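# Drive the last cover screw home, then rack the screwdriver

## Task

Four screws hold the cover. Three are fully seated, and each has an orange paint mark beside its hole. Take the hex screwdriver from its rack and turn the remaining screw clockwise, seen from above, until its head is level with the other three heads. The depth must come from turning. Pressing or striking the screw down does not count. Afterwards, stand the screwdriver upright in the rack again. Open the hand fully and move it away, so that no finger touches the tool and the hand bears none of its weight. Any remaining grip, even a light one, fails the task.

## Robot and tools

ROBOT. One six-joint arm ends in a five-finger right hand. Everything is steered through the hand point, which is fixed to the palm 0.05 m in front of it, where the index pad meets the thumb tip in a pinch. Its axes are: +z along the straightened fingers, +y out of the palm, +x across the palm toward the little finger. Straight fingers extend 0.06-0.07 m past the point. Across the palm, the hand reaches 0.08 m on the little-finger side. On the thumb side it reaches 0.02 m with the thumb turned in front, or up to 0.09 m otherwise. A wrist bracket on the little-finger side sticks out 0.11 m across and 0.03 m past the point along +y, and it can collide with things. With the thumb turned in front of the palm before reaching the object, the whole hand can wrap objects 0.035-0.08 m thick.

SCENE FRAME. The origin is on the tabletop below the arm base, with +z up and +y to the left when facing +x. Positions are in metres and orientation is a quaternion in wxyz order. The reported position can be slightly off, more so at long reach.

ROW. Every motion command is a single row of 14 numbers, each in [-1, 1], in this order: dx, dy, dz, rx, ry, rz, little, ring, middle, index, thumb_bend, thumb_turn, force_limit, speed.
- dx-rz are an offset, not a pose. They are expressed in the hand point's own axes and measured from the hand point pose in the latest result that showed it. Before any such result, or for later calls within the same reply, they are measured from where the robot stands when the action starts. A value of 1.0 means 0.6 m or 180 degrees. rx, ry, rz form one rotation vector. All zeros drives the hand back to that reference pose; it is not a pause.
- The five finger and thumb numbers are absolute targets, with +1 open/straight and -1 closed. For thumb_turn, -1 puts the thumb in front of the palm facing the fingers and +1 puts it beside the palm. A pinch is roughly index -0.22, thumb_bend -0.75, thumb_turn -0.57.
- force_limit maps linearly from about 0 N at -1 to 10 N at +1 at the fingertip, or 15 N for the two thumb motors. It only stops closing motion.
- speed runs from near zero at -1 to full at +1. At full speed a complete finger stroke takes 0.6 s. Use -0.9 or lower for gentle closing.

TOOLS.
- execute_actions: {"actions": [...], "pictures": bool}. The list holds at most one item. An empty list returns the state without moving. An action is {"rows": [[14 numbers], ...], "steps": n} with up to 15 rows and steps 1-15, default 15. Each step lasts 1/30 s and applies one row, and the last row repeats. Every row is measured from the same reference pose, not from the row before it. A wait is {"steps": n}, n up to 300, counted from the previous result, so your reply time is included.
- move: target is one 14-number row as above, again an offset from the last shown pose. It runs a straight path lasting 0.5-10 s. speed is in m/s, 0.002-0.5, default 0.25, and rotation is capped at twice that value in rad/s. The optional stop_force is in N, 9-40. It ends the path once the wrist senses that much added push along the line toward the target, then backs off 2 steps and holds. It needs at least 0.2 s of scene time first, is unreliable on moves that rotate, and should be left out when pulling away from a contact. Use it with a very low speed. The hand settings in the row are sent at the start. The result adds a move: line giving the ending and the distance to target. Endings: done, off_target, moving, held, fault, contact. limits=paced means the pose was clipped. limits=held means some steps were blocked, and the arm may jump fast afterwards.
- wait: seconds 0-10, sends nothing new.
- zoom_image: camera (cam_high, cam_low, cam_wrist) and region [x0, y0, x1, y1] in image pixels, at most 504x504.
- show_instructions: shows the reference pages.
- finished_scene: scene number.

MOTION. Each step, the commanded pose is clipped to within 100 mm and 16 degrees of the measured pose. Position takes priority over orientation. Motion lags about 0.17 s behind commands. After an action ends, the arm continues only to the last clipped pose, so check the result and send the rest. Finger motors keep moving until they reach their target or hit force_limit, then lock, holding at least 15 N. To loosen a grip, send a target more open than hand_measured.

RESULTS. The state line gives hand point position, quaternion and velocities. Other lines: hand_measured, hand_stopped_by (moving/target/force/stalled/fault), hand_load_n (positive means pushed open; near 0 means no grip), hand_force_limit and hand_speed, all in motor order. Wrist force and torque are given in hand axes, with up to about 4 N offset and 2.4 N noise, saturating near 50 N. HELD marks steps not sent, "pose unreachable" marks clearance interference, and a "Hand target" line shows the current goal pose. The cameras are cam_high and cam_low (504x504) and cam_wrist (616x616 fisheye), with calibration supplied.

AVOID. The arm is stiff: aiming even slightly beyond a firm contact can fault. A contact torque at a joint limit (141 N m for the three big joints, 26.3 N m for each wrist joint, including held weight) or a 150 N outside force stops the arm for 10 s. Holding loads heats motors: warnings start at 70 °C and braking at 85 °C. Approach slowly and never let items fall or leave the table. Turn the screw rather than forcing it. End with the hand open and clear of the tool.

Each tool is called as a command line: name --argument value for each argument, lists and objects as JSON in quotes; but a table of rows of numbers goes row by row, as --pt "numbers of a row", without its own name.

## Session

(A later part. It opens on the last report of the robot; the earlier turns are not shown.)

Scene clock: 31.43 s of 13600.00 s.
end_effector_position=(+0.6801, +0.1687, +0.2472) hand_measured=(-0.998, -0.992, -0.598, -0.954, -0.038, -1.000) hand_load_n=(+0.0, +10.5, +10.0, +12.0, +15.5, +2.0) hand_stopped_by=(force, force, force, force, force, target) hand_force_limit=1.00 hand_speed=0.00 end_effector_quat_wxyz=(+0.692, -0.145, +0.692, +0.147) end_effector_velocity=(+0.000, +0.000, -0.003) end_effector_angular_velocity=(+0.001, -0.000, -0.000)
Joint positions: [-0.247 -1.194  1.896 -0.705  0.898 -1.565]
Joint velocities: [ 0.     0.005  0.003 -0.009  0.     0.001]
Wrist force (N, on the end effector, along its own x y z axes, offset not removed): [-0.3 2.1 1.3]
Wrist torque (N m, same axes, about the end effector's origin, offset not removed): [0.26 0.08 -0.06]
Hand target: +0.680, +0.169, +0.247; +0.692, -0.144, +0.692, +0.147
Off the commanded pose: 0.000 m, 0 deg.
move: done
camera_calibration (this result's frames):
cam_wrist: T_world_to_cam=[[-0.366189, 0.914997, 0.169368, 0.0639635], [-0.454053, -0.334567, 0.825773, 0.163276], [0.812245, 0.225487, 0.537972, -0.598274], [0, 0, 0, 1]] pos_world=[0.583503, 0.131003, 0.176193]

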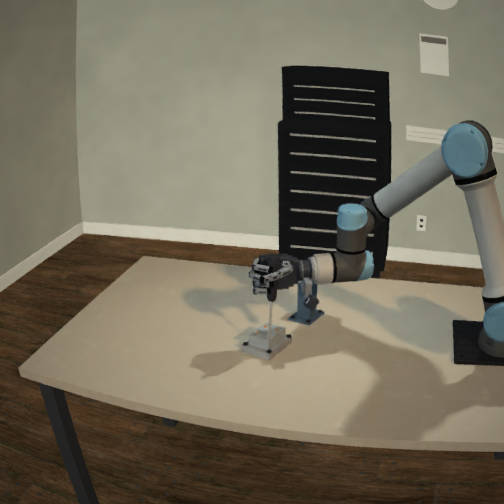

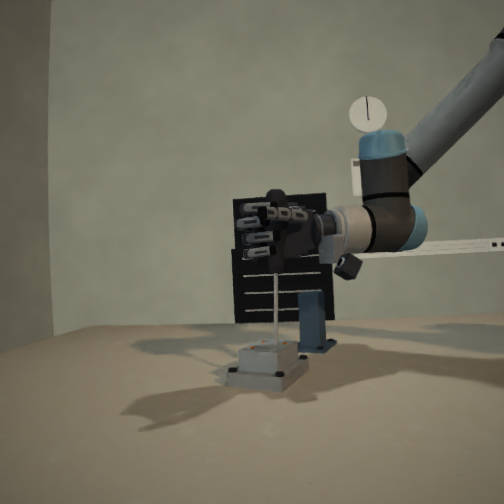

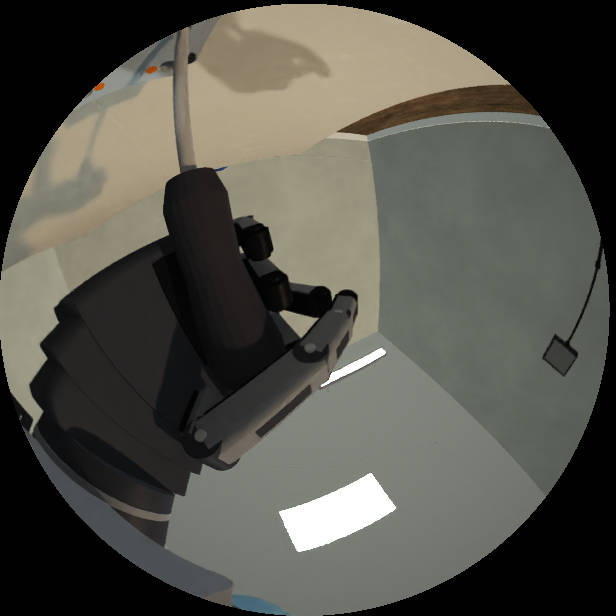

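move --target '[0,-0.0217,0,0,0,0,-1,-1,-1,-1,-1,-1,1,0]' --speed 0.04

zoom_image --camera "cam_wrist" --region '[110,0,270,110]'

zoom_image --camera "cam_high" --region '[255,320,285,350]'

zoom_image --camera "cam_low" --region '[255,330,295,365]'

Scene clock: 36.37 s of 13600.00 s.
end_effector_position=(+0.6852, +0.1571, +0.2472) hand_measured=(-0.998, -0.992, -0.598, -0.954, -0.038, -1.000) hand_load_n=(+0.0, +10.5, +10.0, +12.0, +15.5, +2.0) hand_stopped_by=(force, force, force, force, force, target) hand_force_limit=1.00 hand_speed=0.00 end_effector_quat_wxyz=(+0.692, -0.144, +0.692, +0.147) end_effector_velocity=(+0.001, -0.002, +0.000) end_effector_angular_velocity=(+0.000, +0.000, +0.000)
Joint positions: [-0.269 -1.184  1.881 -0.7    0.877 -1.565]
Joint velocities: [-0.004  0.002 -0.004  0.002 -0.004  0.   ]
Wrist force (N, on the end effector, along its own x y z axes, offset not removed): [0.6 1.3 1.1]
Wrist torque (N m, same axes, about the end effector's origin, offset not removed): [0.28 -0.07 -0.02]
Hand target: +0.685, +0.157, +0.247; +0.692, -0.145, +0.692, +0.147
Off the commanded pose: 0.000 m, 0 deg.
After step 90, 1.10 s passed at rest.
move: done
camera_calibration (this result's frames):
cam_wrist: T_world_to_cam=[[-0.366164, 0.914996, 0.169428, 0.0764646], [-0.454039, -0.334603, 0.825766, 0.161732], [0.812264, 0.225439, 0.537963, -0.599772], [0, 0, 0, 1]] pos_world=[0.588604, 0.119363, 0.176147]

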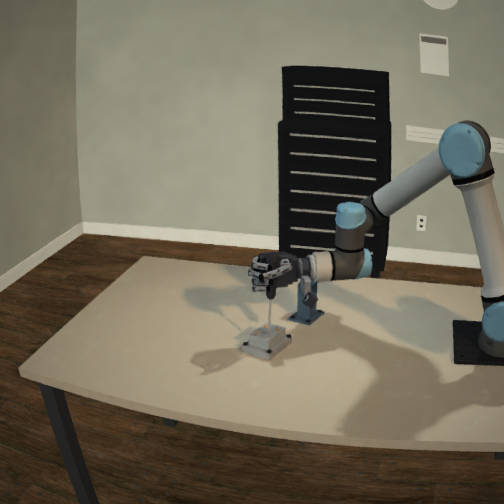

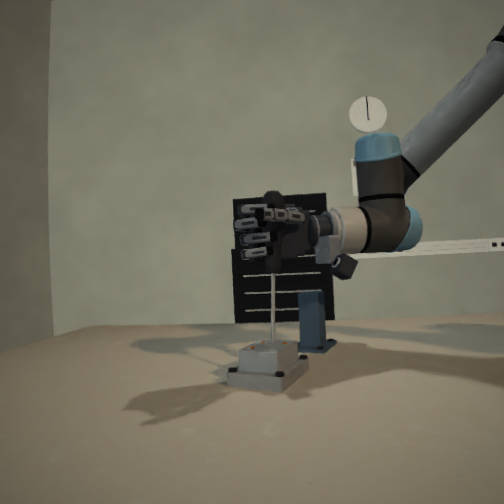

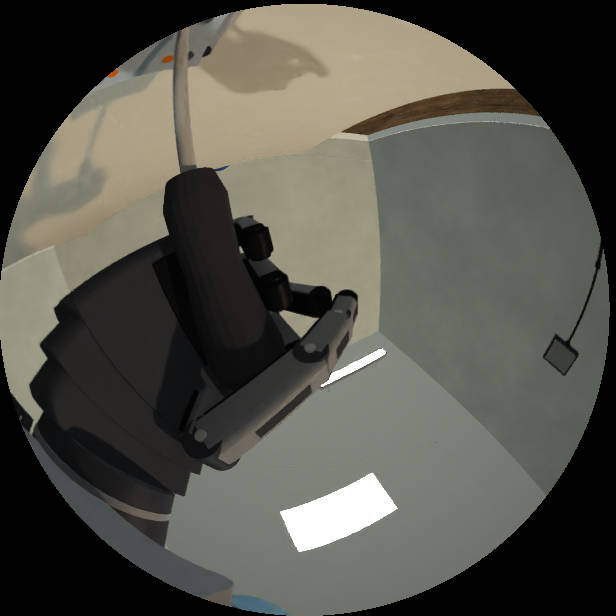

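Region (110, 0, 270, 110) of cam_wrist's 616x616 image, scaled by 3.150, with more detail than that image has; it fills the top 346 rows of this view, and the rest is white.

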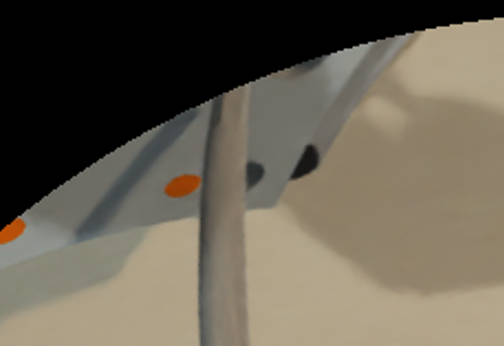

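Region (255, 320, 285, 350) of cam_high's 504x504 image, scaled by 16.800, with more detail than that image has.

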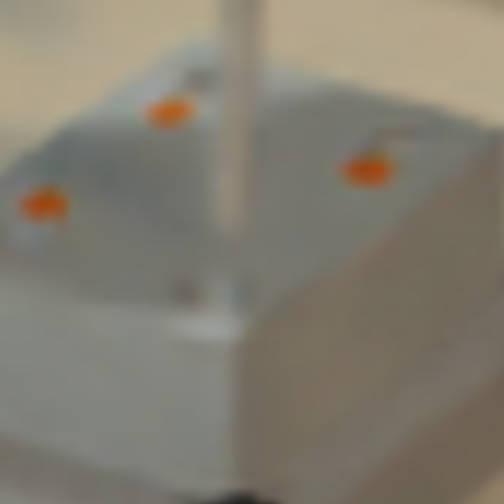

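Region (255, 330, 295, 365) of cam_low's 504x504 image, scaled by 12.600, with more detail than that image has; it fills the top 441 rows of this view, and the rest is white.

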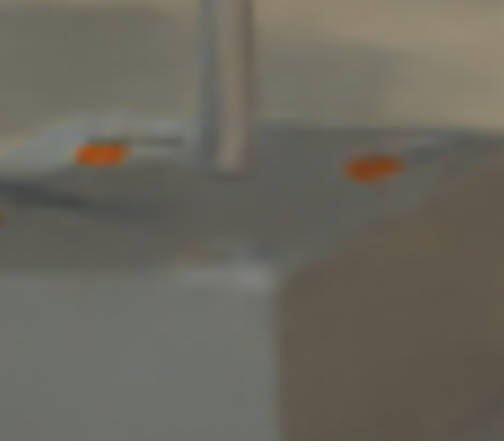

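move --target '[0.010,0,0,0,0,0,-1,-1,-1,-1,-1,-1,1,0]' --speed 0.02

zoom_image --camera "cam_wrist" --region '[110,0,270,110]'

zoom_image --camera "cam_high" --region '[255,320,285,350]'

zoom_image --camera "cam_low" --region '[255,330,295,365]'

Scene clock: 38.50 s of 13600.00 s.
end_effector_position=(+0.6852, +0.1570, +0.2415) hand_measured=(-0.998, -0.992, -0.598, -0.954, -0.038, -1.000) hand_load_n=(+0.0, +10.5, +10.0, +12.0, +15.5, +2.0) hand_stopped_by=(force, force, force, force, force, target) hand_force_limit=1.00 hand_speed=0.00 end_effector_quat_wxyz=(+0.692, -0.144, +0.692, +0.147) end_effector_velocity=(-0.000, +0.001, -0.003) end_effector_angular_velocity=(+0.000, +0.000, +0.002)
Joint positions: [-0.269 -1.175  1.886 -0.714  0.877 -1.565]
Joint velocities: [ 0.001  0.004  0.002 -0.006 -0.001 -0.   ]
Wrist force (N, on the end effector, along its own x y z axes, offset not removed): [1.8 2.5 0.9]
Wrist torque (N m, same axes, about the end effector's origin, offset not removed): [0.34 -0.15 0.15]
Hand target: +0.685, +0.157, +0.241; +0.692, -0.144, +0.692, +0.147
Off the commanded pose: 0.000 m, 0 deg.
move: done
camera_calibration (this result's frames):
cam_wrist: T_world_to_cam=[[-0.366115, 0.915029, 0.169355, 0.0774491], [-0.454071, -0.334517, 0.825784, 0.166422], [0.812268, 0.225433, 0.53796, -0.596717], [0, 0, 0, 1]] pos_world=[0.588617, 0.119323, 0.170465]

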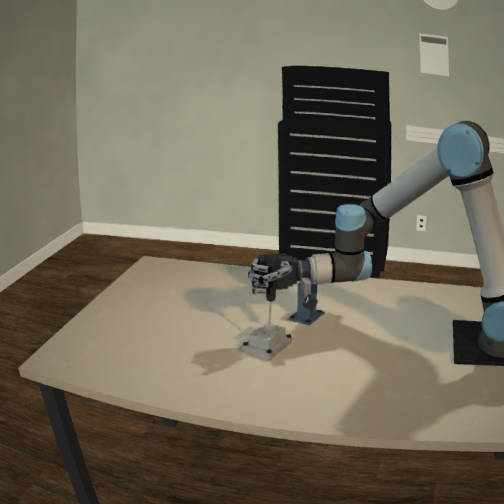

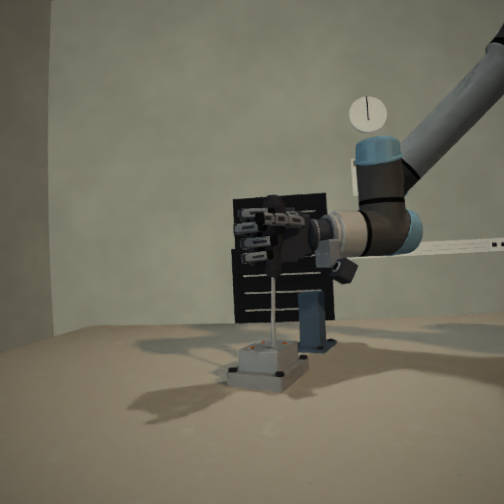

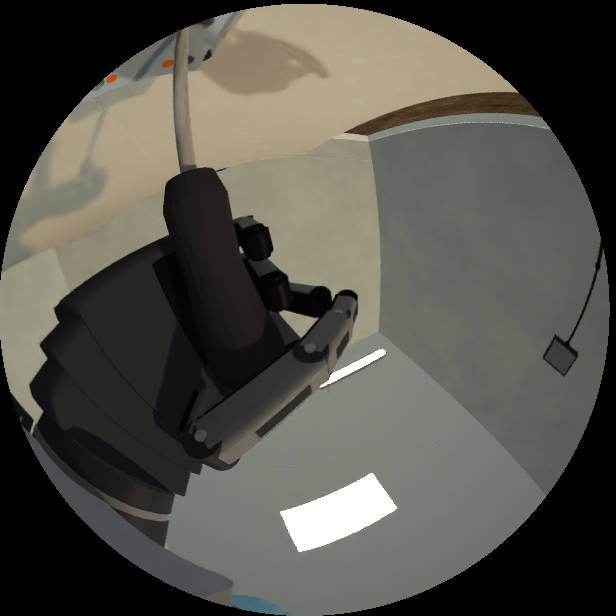

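Region (110, 0, 270, 110) of cam_wrist's 616x616 image, scaled by 3.150, with more detail than that image has; it fills the top 346 rows of this view, and the rest is white.

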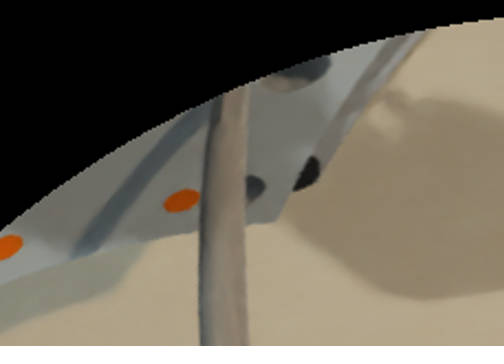

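Region (255, 320, 285, 350) of cam_high's 504x504 image, scaled by 16.800, with more detail than that image has.

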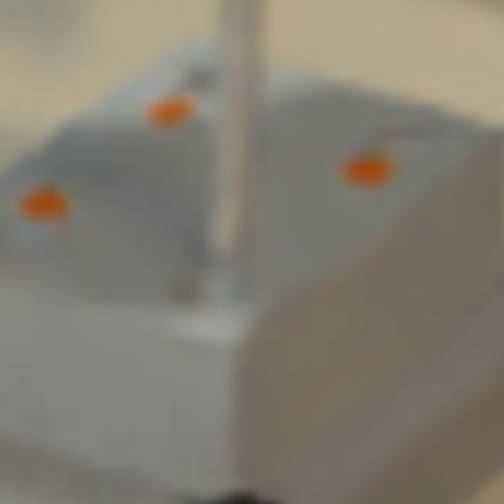

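Region (255, 330, 295, 365) of cam_low's 504x504 image, scaled by 12.600, with more detail than that image has; it fills the top 441 rows of this view, and the rest is white.

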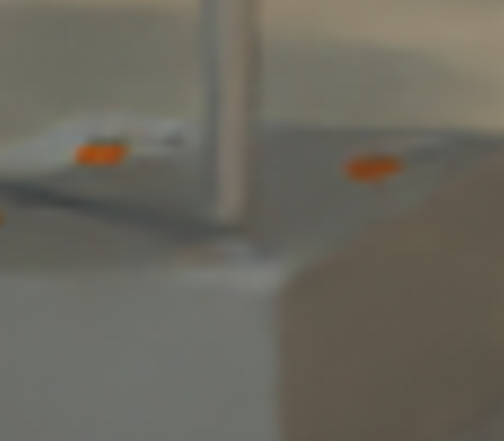

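move --target '[0.005,0,0,0,0,0,-1,-1,-1,-1,-1,-1,1,0]' --speed 0.005 --stop_force 9

zoom_image --camera "cam_wrist" --region '[150,0,250,70]'

zoom_image --camera "cam_high" --region '[258,327,278,345]'

zoom_image --camera "cam_low" --region '[260,340,290,360]'

Scene clock: 41.67 s of 13600.00 s.
end_effector_position=(+0.6852, +0.1571, +0.2392) hand_measured=(-0.998, -0.992, -0.598, -0.954, -0.038, -1.000) hand_load_n=(+0.0, +10.0, +10.0, +11.5, +15.0, +3.5) hand_stopped_by=(force, force, force, force, force, target) hand_force_limit=1.00 hand_speed=0.00 end_effector_quat_wxyz=(+0.692, -0.145, +0.692, +0.147) end_effector_velocity=(-0.001, -0.000, -0.000) end_effector_angular_velocity=(+0.001, +0.005, -0.000)
Joint positions: [-0.269 -1.171  1.888 -0.72   0.877 -1.565]
Joint velocities: [-0.    -0.002  0.001  0.007 -0.    -0.   ]
Wrist force (N, on the end effector, along its own x y z axes, offset not removed): [-16.9 3.5 0.8]
Wrist torque (N m, same axes, about the end effector's origin, offset not removed): [0.41 0.60 -0.23]
Hand target: +0.685, +0.157, +0.239; +0.692, -0.145, +0.692, +0.147
Off the commanded pose: 0.001 m, 0 deg.
move: contact
camera_calibration (this result's frames):
cam_wrist: T_world_to_cam=[[-0.366205, 0.915008, 0.169274, 0.0778708], [-0.454235, -0.334542, 0.825683, 0.168444], [0.812136, 0.225479, 0.53814, -0.595469], [0, 0, 0, 1]] pos_world=[0.588632, 0.119365, 0.168182]

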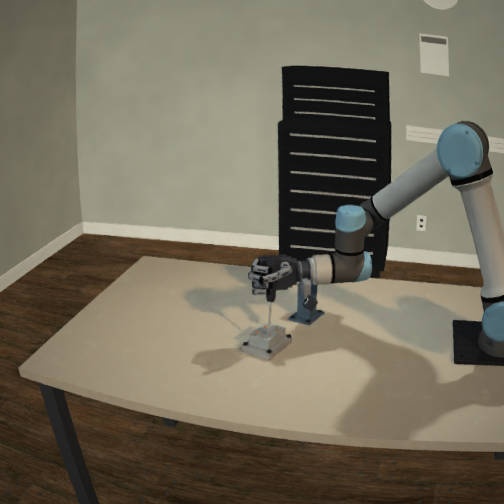

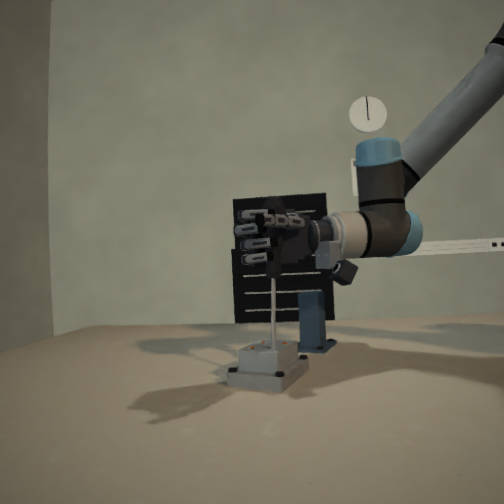

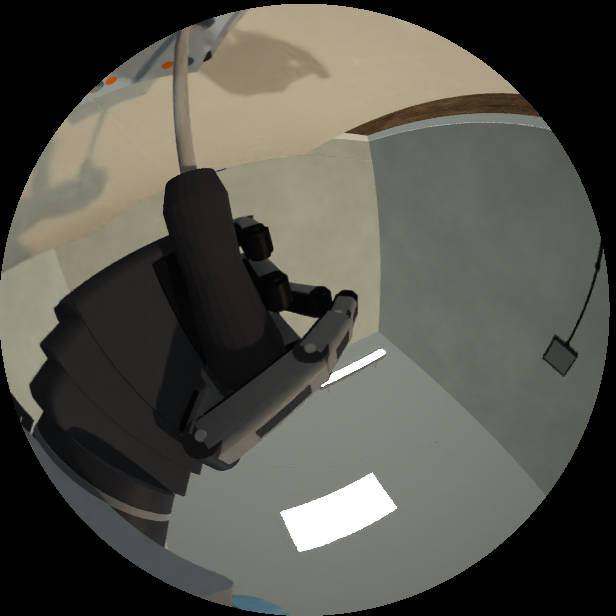

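Region (150, 0, 250, 70) of cam_wrist's 616x616 image, scaled by 5.040, with more detail than that image has; it fills the top 353 rows of this view, and the rest is white.

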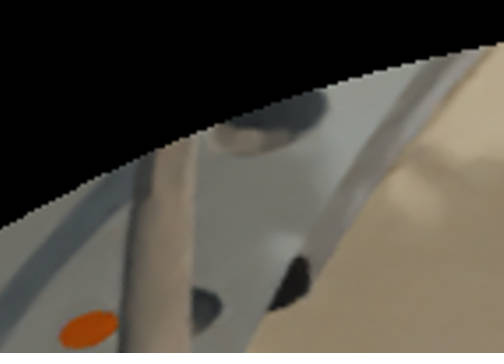

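Region (258, 327, 278, 345) of cam_high's 504x504 image, scaled by 25.200, with more detail than that image has; it fills the top 454 rows of this view, and the rest is white.

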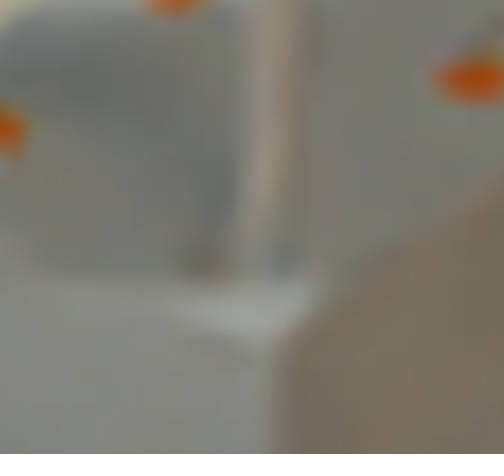

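Region (260, 340, 290, 360) of cam_low's 504x504 image, scaled by 16.800, with more detail than that image has.

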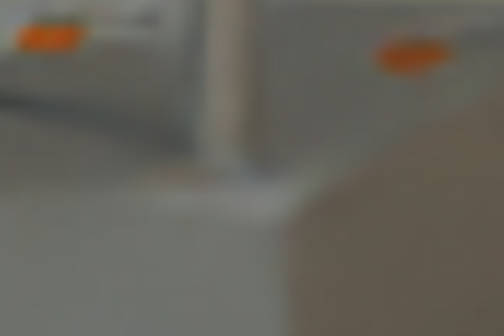

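move --target '[-0.004,0,0.005,0,0,0,-1,-1,-1,-1,-1,-1,1,0]' --speed 0.01

zoom_image --camera "cam_wrist" --region '[150,0,250,70]'

zoom_image --camera "cam_high" --region '[258,327,278,345]'

zoom_image --camera "cam_low" --region '[260,340,290,360]'

Scene clock: 44.13 s of 13600.00 s.
end_effector_position=(+0.6877, +0.1582, +0.2415) hand_measured=(-0.998, -0.992, -0.598, -0.954, -0.038, -1.000) hand_load_n=(+0.0, +9.5, +10.0, +12.0, +15.5, +2.5) hand_stopped_by=(force, force, force, force, force, target) hand_force_limit=1.00 hand_speed=0.00 end_effector_quat_wxyz=(+0.692, -0.145, +0.692, +0.147) end_effector_velocity=(+0.001, +0.001, +0.001) end_effector_angular_velocity=(-0.000, -0.000, +0.000)
Joint positions: [-0.265 -1.17   1.878 -0.712  0.881 -1.565]
Joint velocities: [ 0.002  0.001 -0.005  0.004  0.002 -0.   ]
Wrist force (N, on the end effector, along its own x y z axes, offset not removed): [1.6 2.3 0.4]
Wrist torque (N m, same axes, about the end effector's origin, offset not removed): [0.37 -0.19 0.12]
Hand target: +0.688, +0.158, +0.242; +0.692, -0.145, +0.692, +0.147
Off the commanded pose: 0.000 m, 0 deg.
move: done
camera_calibration (this result's frames):
cam_wrist: T_world_to_cam=[[-0.366206, 0.915008, 0.169274, 0.0774043], [-0.454249, -0.334547, 0.825673, 0.168128], [0.812128, 0.225474, 0.538154, -0.599008], [0, 0, 0, 1]] pos_world=[0.591189, 0.120482, 0.170438]

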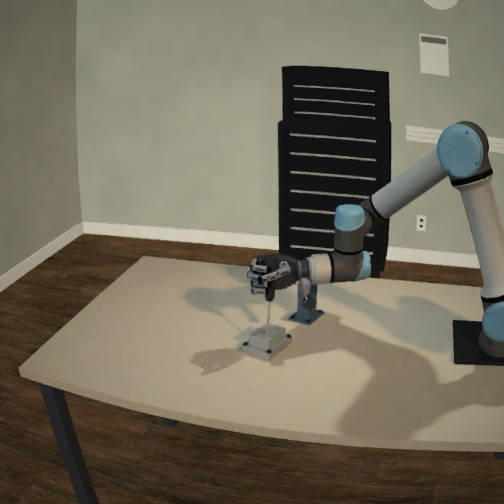

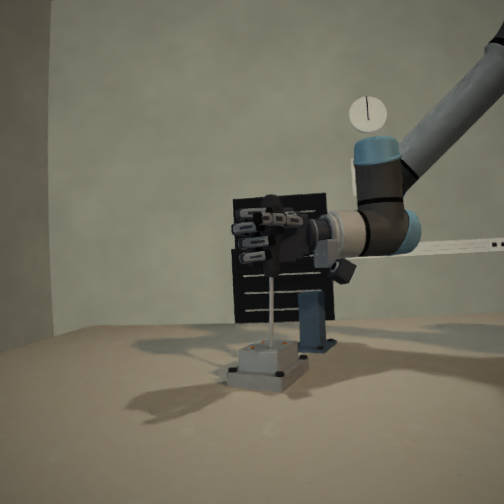

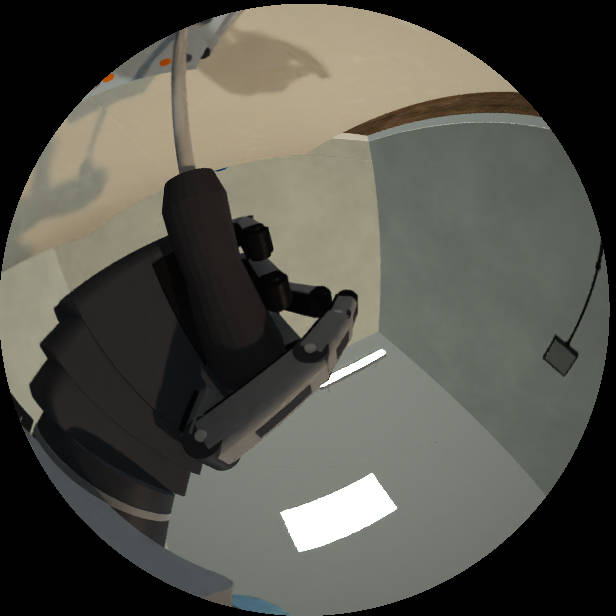

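Region (150, 0, 250, 70) of cam_wrist's 616x616 image, scaled by 5.040, with more detail than that image has; it fills the top 353 rows of this view, and the rest is white.

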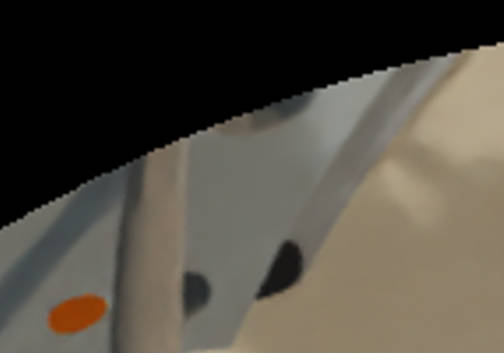

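Region (258, 327, 278, 345) of cam_high's 504x504 image, scaled by 25.200, with more detail than that image has; it fills the top 454 rows of this view, and the rest is white.

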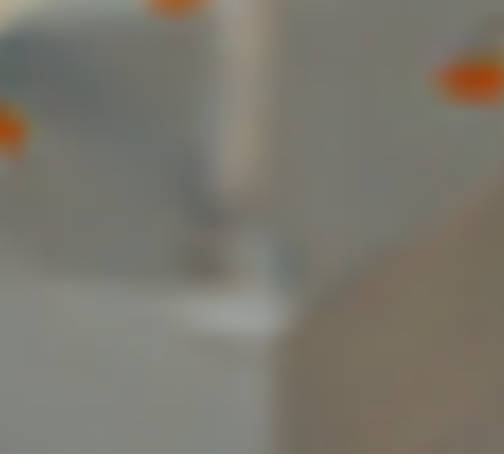

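Region (260, 340, 290, 360) of cam_low's 504x504 image, scaled by 16.800, with more detail than that image has.

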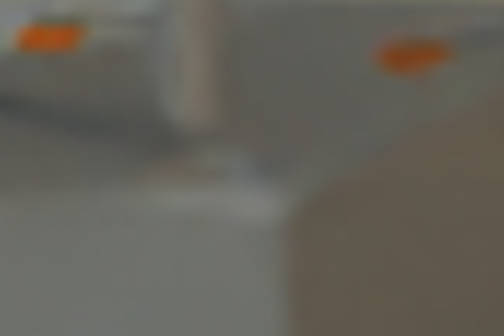

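move --target '[0,0.0112,0.0013,0,0,0,-1,-1,-1,-1,-1,-1,1,0]' --speed 0.02

zoom_image --camera "cam_wrist" --region '[150,0,250,70]'

zoom_image --camera "cam_high" --region '[258,327,278,345]'

zoom_image --camera "cam_low" --region '[260,340,290,360]'

Scene clock: 46.97 s of 13600.00 s.
end_effector_position=(+0.6859, +0.1643, +0.2415) hand_measured=(-0.998, -0.992, -0.598, -0.954, -0.038, -1.000) hand_load_n=(+0.0, +9.5, +10.0, +12.0, +15.5, +2.5) hand_stopped_by=(force, force, force, force, force, target) hand_force_limit=1.00 hand_speed=0.00 end_effector_quat_wxyz=(+0.692, -0.145, +0.692, +0.147) end_effector_velocity=(-0.001, +0.003, -0.000) end_effector_angular_velocity=(+0.000, +0.000, +0.000)
Joint positions: [-0.253 -1.173  1.884 -0.714  0.892 -1.565]
Joint velocities: [ 0.005 -0.001  0.003 -0.001  0.005 -0.   ]
Wrist force (N, on the end effector, along its own x y z axes, offset not removed): [1.4 1.8 1.7]
Wrist torque (N m, same axes, about the end effector's origin, offset not removed): [0.17 -0.18 0.12]
Hand target: +0.686, +0.165, +0.242; +0.692, -0.145, +0.692, +0.147
Off the commanded pose: 0.000 m, 0 deg.
move: done
camera_calibration (this result's frames):
cam_wrist: T_world_to_cam=[[-0.366226, 0.914993, 0.169312, 0.0711087], [-0.454234, -0.33459, 0.825664, 0.169302], [0.812127, 0.225472, 0.538157, -0.598891], [0, 0, 0, 1]] pos_world=[0.58932, 0.126616, 0.170471]

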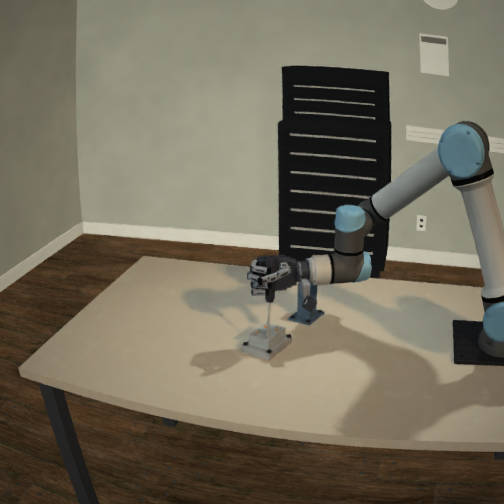

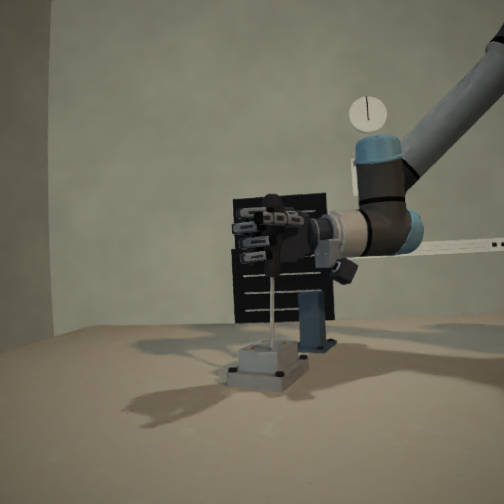

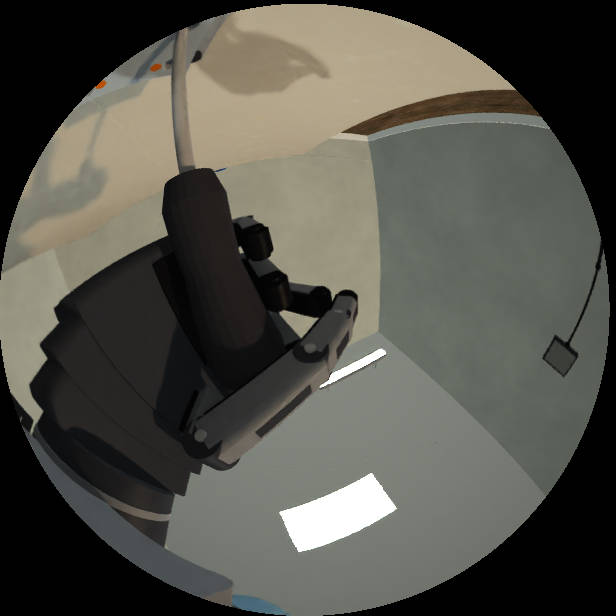

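Region (150, 0, 250, 70) of cam_wrist's 616x616 image, scaled by 5.040, with more detail than that image has; it fills the top 353 rows of this view, and the rest is white.

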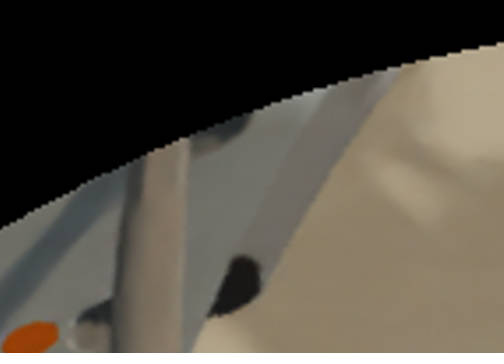

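Region (258, 327, 278, 345) of cam_high's 504x504 image, scaled by 25.200, with more detail than that image has; it fills the top 454 rows of this view, and the rest is white.

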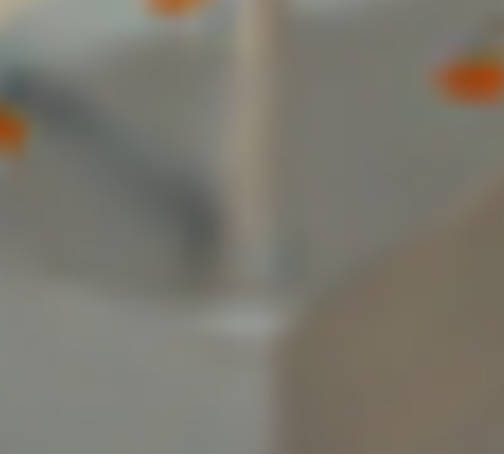

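Region (260, 340, 290, 360) of cam_low's 504x504 image, scaled by 16.800, with more detail than that image has.

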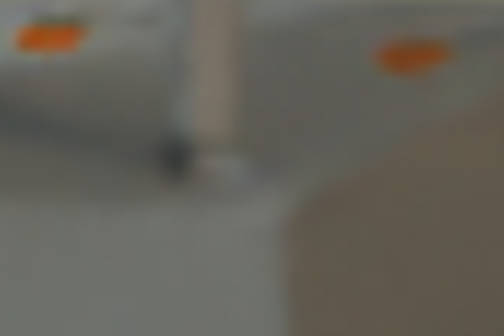

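execute_actions --actions '[]'

move --target '[0.012,0.0015,0,0,0,0,-1,-1,-1,-1,-1,-1,1,0]' --speed 0.003 --stop_force 9

Scene clock: 49.60 s of 13600.00 s.
end_effector_position=(+0.6857, +0.1647, +0.2415) hand_measured=(-0.998, -0.992, -0.598, -0.954, -0.038, -1.000) hand_load_n=(+0.0, +9.5, +10.0, +12.0, +15.5, +2.5) hand_stopped_by=(force, force, force, force, force, target) hand_force_limit=1.00 hand_speed=0.00 end_effector_quat_wxyz=(+0.692, -0.145, +0.692, +0.147) end_effector_velocity=(+0.000, -0.000, +0.000) end_effector_angular_velocity=(-0.000, -0.000, -0.001)
Joint positions: [-0.253 -1.173  1.884 -0.714  0.893 -1.565]
Joint velocities: [ 0.     0.    -0.001  0.     0.001  0.   ]
Wrist force (N, on the end effector, along its own x y z axes, offset not removed): [1.7 2.4 1.1]
Wrist torque (N m, same axes, about the end effector's origin, offset not removed): [0.37 -0.18 0.10]
Hand target: +0.686, +0.165, +0.242; +0.692, -0.145, +0.692, +0.147
Off the commanded pose: 0.000 m, 0 deg.
Steps of this call (steps 1 to 79: nothing new was sent). Readings (end_effector_position | what the end effector reports):
1: (+0.6858, +0.1644, +0.2415) | hand_measured=(-0.998, -0.992, -0.598, -0.954, -0.038, -1.000) hand_load_n=(+0.0, +9.5, +10.0, +12.0, +15.5, +2.5) hand_stopped_by=(force, force, force, force, force, target) hand_force_limit=1.00 hand_speed=0.00
2: (+0.6858, +0.1645, +0.2415) | hand_measured=(-0.998, -0.992, -0.598, -0.954, -0.038, -1.000) hand_load_n=(+0.0, +9.5, +10.0, +12.0, +15.5, +2.5) hand_stopped_by=(force, force, force, force, force, target) hand_force_limit=1.00 hand_speed=0.00
4: (+0.6858, +0.1646, +0.2415) | hand_measured=(-0.998, -0.992, -0.598, -0.954, -0.038, -1.000) hand_load_n=(+0.0, +9.5, +10.0, +12.0, +15.5, +2.5) hand_stopped_by=(force, force, force, force, force, target) hand_force_limit=1.00 hand_speed=0.00
8: (+0.6858, +0.1646, +0.2415) | hand_measured=(-0.998, -0.992, -0.598, -0.954, -0.038, -1.000) hand_load_n=(+0.0, +9.5, +10.0, +12.0, +15.5, +2.5) hand_stopped_by=(force, force, force, force, force, target) hand_force_limit=1.00 hand_speed=0.00
79: the state above
camera_calibration (this result's frames):
cam_wrist: T_world_to_cam=[[-0.36621, 0.915005, 0.169282, 0.0707572], [-0.454249, -0.334558, 0.825669, 0.169375], [0.812126, 0.225472, 0.538158, -0.598865], [0, 0, 0, 1]] pos_world=[0.589204, 0.12695, 0.170458]

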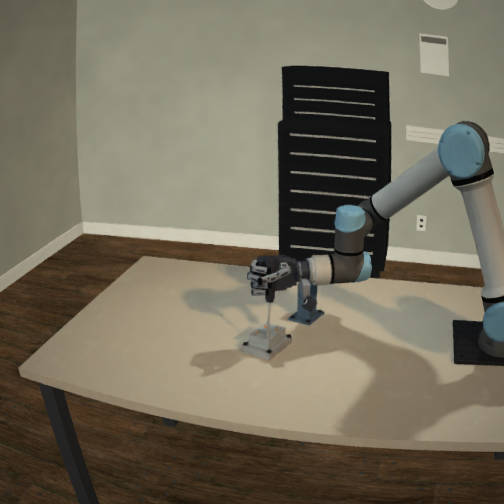

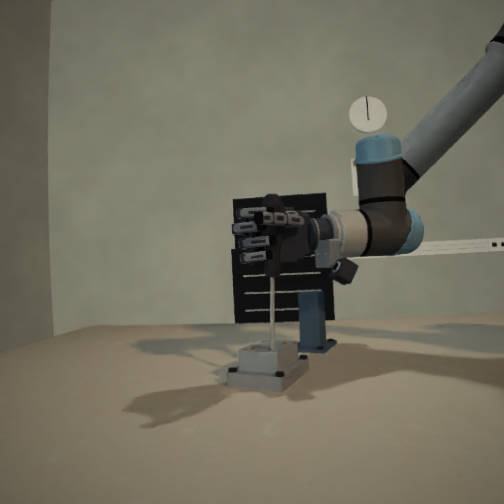

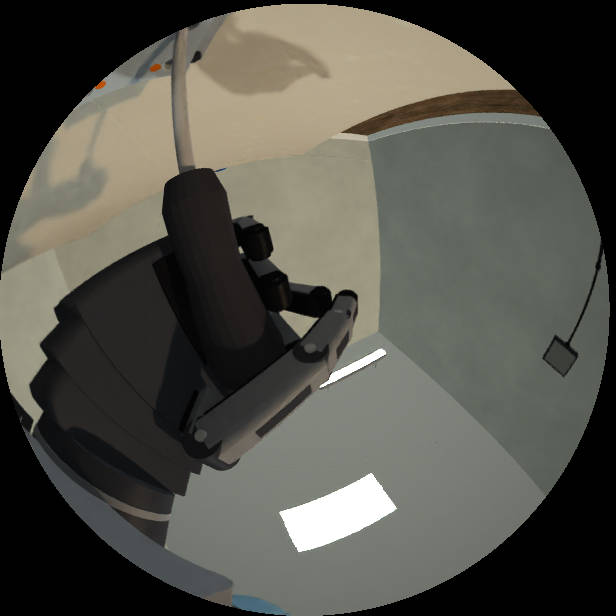

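Scene clock: 52.23 s of 13600.00 s.
end_effector_position=(+0.6854, +0.1655, +0.2344) hand_measured=(-0.998, -0.992, -0.598, -0.954, -0.038, -1.000) hand_load_n=(+0.0, +9.5, +10.0, +12.0, +15.5, +2.5) hand_stopped_by=(force, force, force, force, force, target) hand_force_limit=1.00 hand_speed=0.00 end_effector_quat_wxyz=(+0.692, -0.145, +0.692, +0.147) end_effector_velocity=(-0.000, +0.001, -0.000) end_effector_angular_velocity=(-0.000, -0.001, +0.001)
Joint positions: [-0.251 -1.162  1.891 -0.732  0.895 -1.565]
Joint velocities: [ 0.001  0.001  0.    -0.002 -0.     0.   ]
Wrist force (N, on the end effector, along its own x y z axes, offset not removed): [1.9 2.5 1.4]
Wrist torque (N m, same axes, about the end effector's origin, offset not removed): [0.35 -0.30 0.11]
Hand target: +0.685, +0.166, +0.234; +0.692, -0.145, +0.692, +0.147
Off the commanded pose: 0.000 m, 0 deg.
move: done
camera_calibration (this result's frames):
cam_wrist: T_world_to_cam=[[-0.366211, 0.915005, 0.16928, 0.0710677], [-0.454245, -0.334554, 0.825672, 0.175345], [0.812128, 0.225475, 0.538154, -0.594942], [0, 0, 0, 1]] pos_world=[0.588844, 0.12778, 0.163363]

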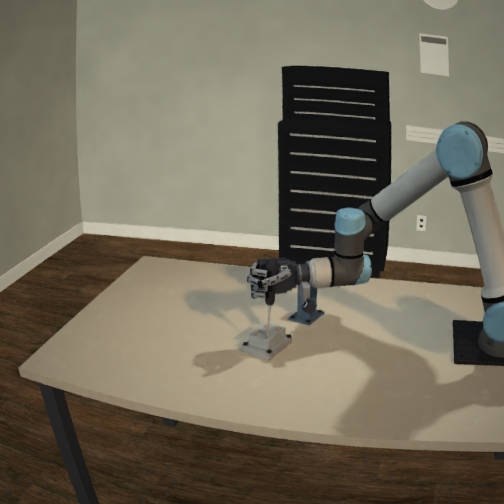

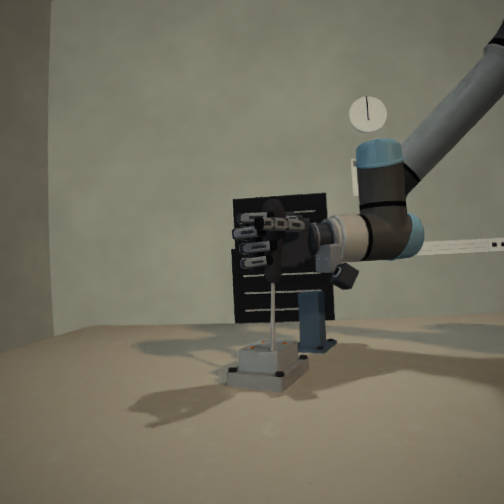

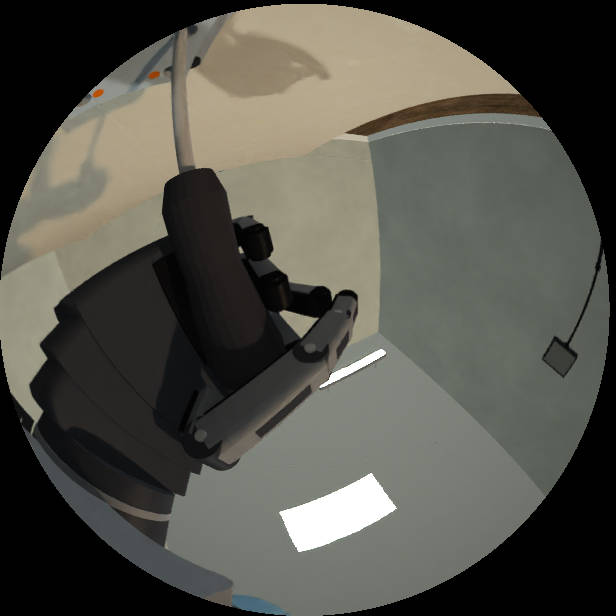

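In the hole; continuing down.

move --target '[0.012,0,0,0,0,0,-1,-1,-1,-1,-1,-1,1,0]' --speed 0.002 --stop_force 9

zoom_image --camera "cam_low" --region '[240,320,320,380]'

Scene clock: 56.50 s of 13600.00 s.
end_effector_position=(+0.6854, +0.1655, +0.2273) hand_measured=(-0.998, -0.992, -0.598, -0.954, -0.038, -1.000) hand_load_n=(+0.0, +9.5, +10.0, +12.0, +15.5, +2.5) hand_stopped_by=(force, force, force, force, force, target) hand_force_limit=1.00 hand_speed=0.00 end_effector_quat_wxyz=(+0.692, -0.145, +0.692, +0.147) end_effector_velocity=(-0.000, -0.000, -0.001) end_effector_angular_velocity=(+0.000, +0.000, +0.000)
Joint positions: [-0.251 -1.151  1.897 -0.749  0.895 -1.565]
Joint velocities: [-0.001  0.001  0.001 -0.001 -0.002  0.   ]
Wrist force (N, on the end effector, along its own x y z axes, offset not removed): [1.0 0.9 0.4]
Wrist torque (N m, same axes, about the end effector's origin, offset not removed): [0.20 -0.11 0.05]
Hand target: +0.685, +0.166, +0.227; +0.692, -0.145, +0.692, +0.147
Off the commanded pose: 0.000 m, 0 deg.
move: done
camera_calibration (this result's frames):
cam_wrist: T_world_to_cam=[[-0.36621, 0.915006, 0.169277, 0.0722578], [-0.454243, -0.334551, 0.825675, 0.181236], [0.812129, 0.225478, 0.538151, -0.591106], [0, 0, 0, 1]] pos_world=[0.588841, 0.127798, 0.156231]

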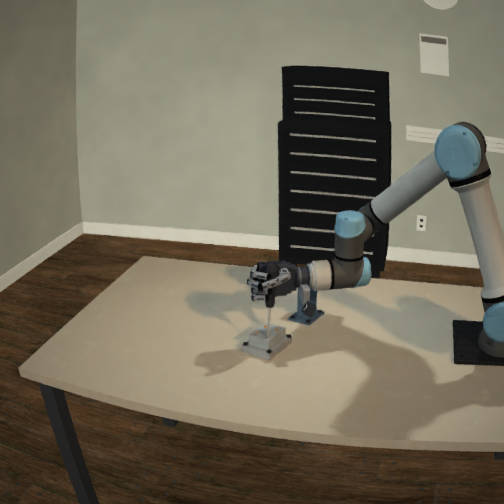

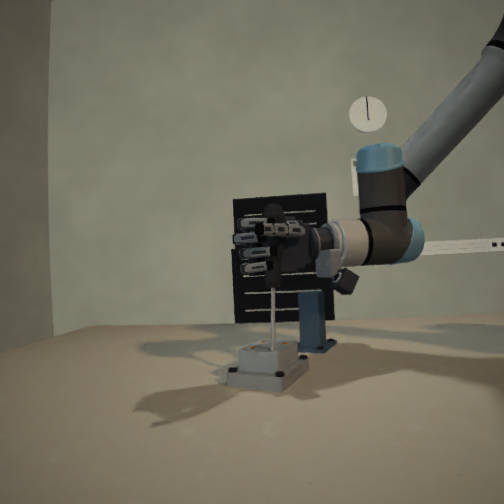

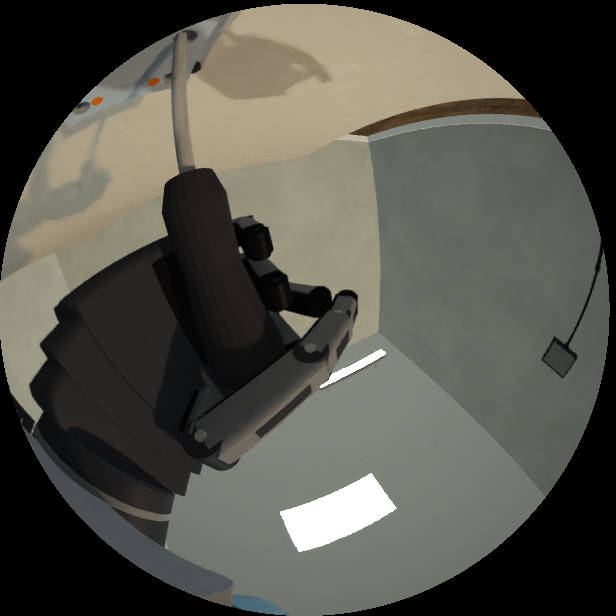

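Region (240, 320, 320, 380) of cam_low's 504x504 image, scaled by 6.300, with more detail than that image has; it fills the top 378 rows of this view, and the rest is white.

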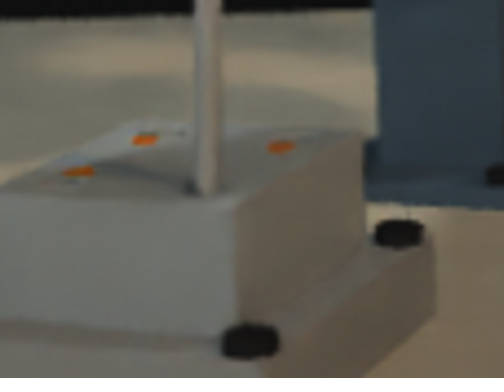

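move --target '[0.012,0,0,0,0,0,-1,-1,-1,-1,-1,-1,1,0]' --speed 0.002 --stop_force 9

zoom_image --camera "cam_wrist" --region '[130,0,250,100]'

Scene clock: 59.30 s of 13600.00 s.
end_effector_position=(+0.6854, +0.1655, +0.2240) hand_measured=(-0.998, -0.992, -0.598, -0.954, -0.038, -1.000) hand_load_n=(+0.0, +9.5, +10.0, +12.0, +15.5, +3.0) hand_stopped_by=(force, force, force, force, force, target) hand_force_limit=1.00 hand_speed=0.00 end_effector_quat_wxyz=(+0.692, -0.145, +0.692, +0.147) end_effector_velocity=(-0.001, +0.001, +0.001) end_effector_angular_velocity=(-0.001, -0.003, +0.003)
Joint positions: [-0.251 -1.145  1.899 -0.758  0.895 -1.565]
Joint velocities: [ 0.001 -0.002  0.    -0.001 -0.002  0.   ]
Wrist force (N, on the end effector, along its own x y z axes, offset not removed): [-12.5 2.6 0.4]
Wrist torque (N m, same axes, about the end effector's origin, offset not removed): [0.27 0.67 -0.31]
Hand target: +0.685, +0.166, +0.224; +0.692, -0.145, +0.692, +0.147
Off the commanded pose: 0.004 m, 0 deg.
move: contact
camera_calibration (this result's frames):
cam_wrist: T_world_to_cam=[[-0.366267, 0.915017, 0.169091, 0.0729008], [-0.454487, -0.334485, 0.825567, 0.184142], [0.811967, 0.225528, 0.538374, -0.589311], [0, 0, 0, 1]] pos_world=[0.588893, 0.127794, 0.152921]

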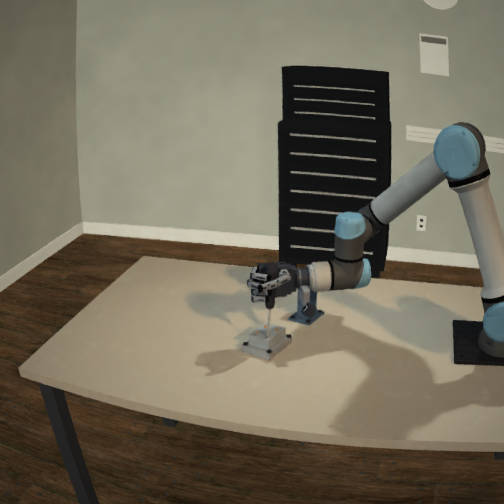

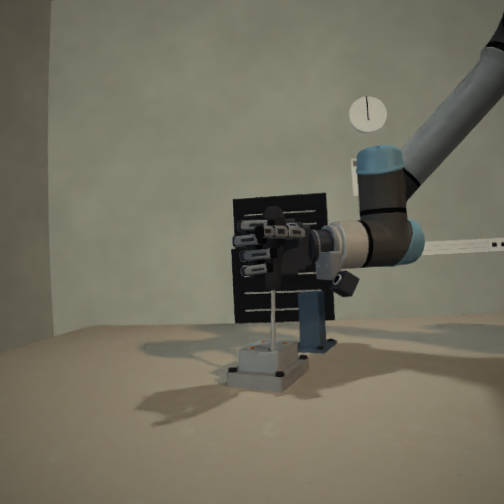

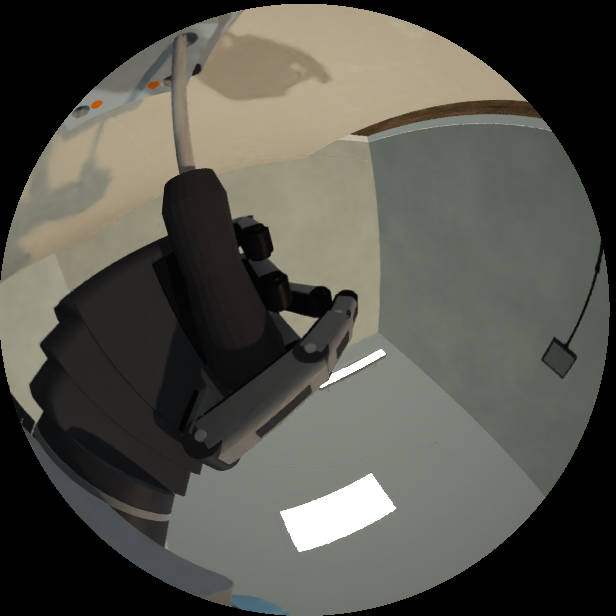

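Region (130, 0, 250, 100) of cam_wrist's 616x616 image, scaled by 4.200, with more detail than that image has.

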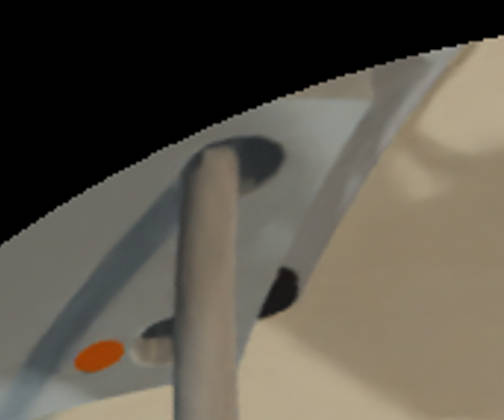

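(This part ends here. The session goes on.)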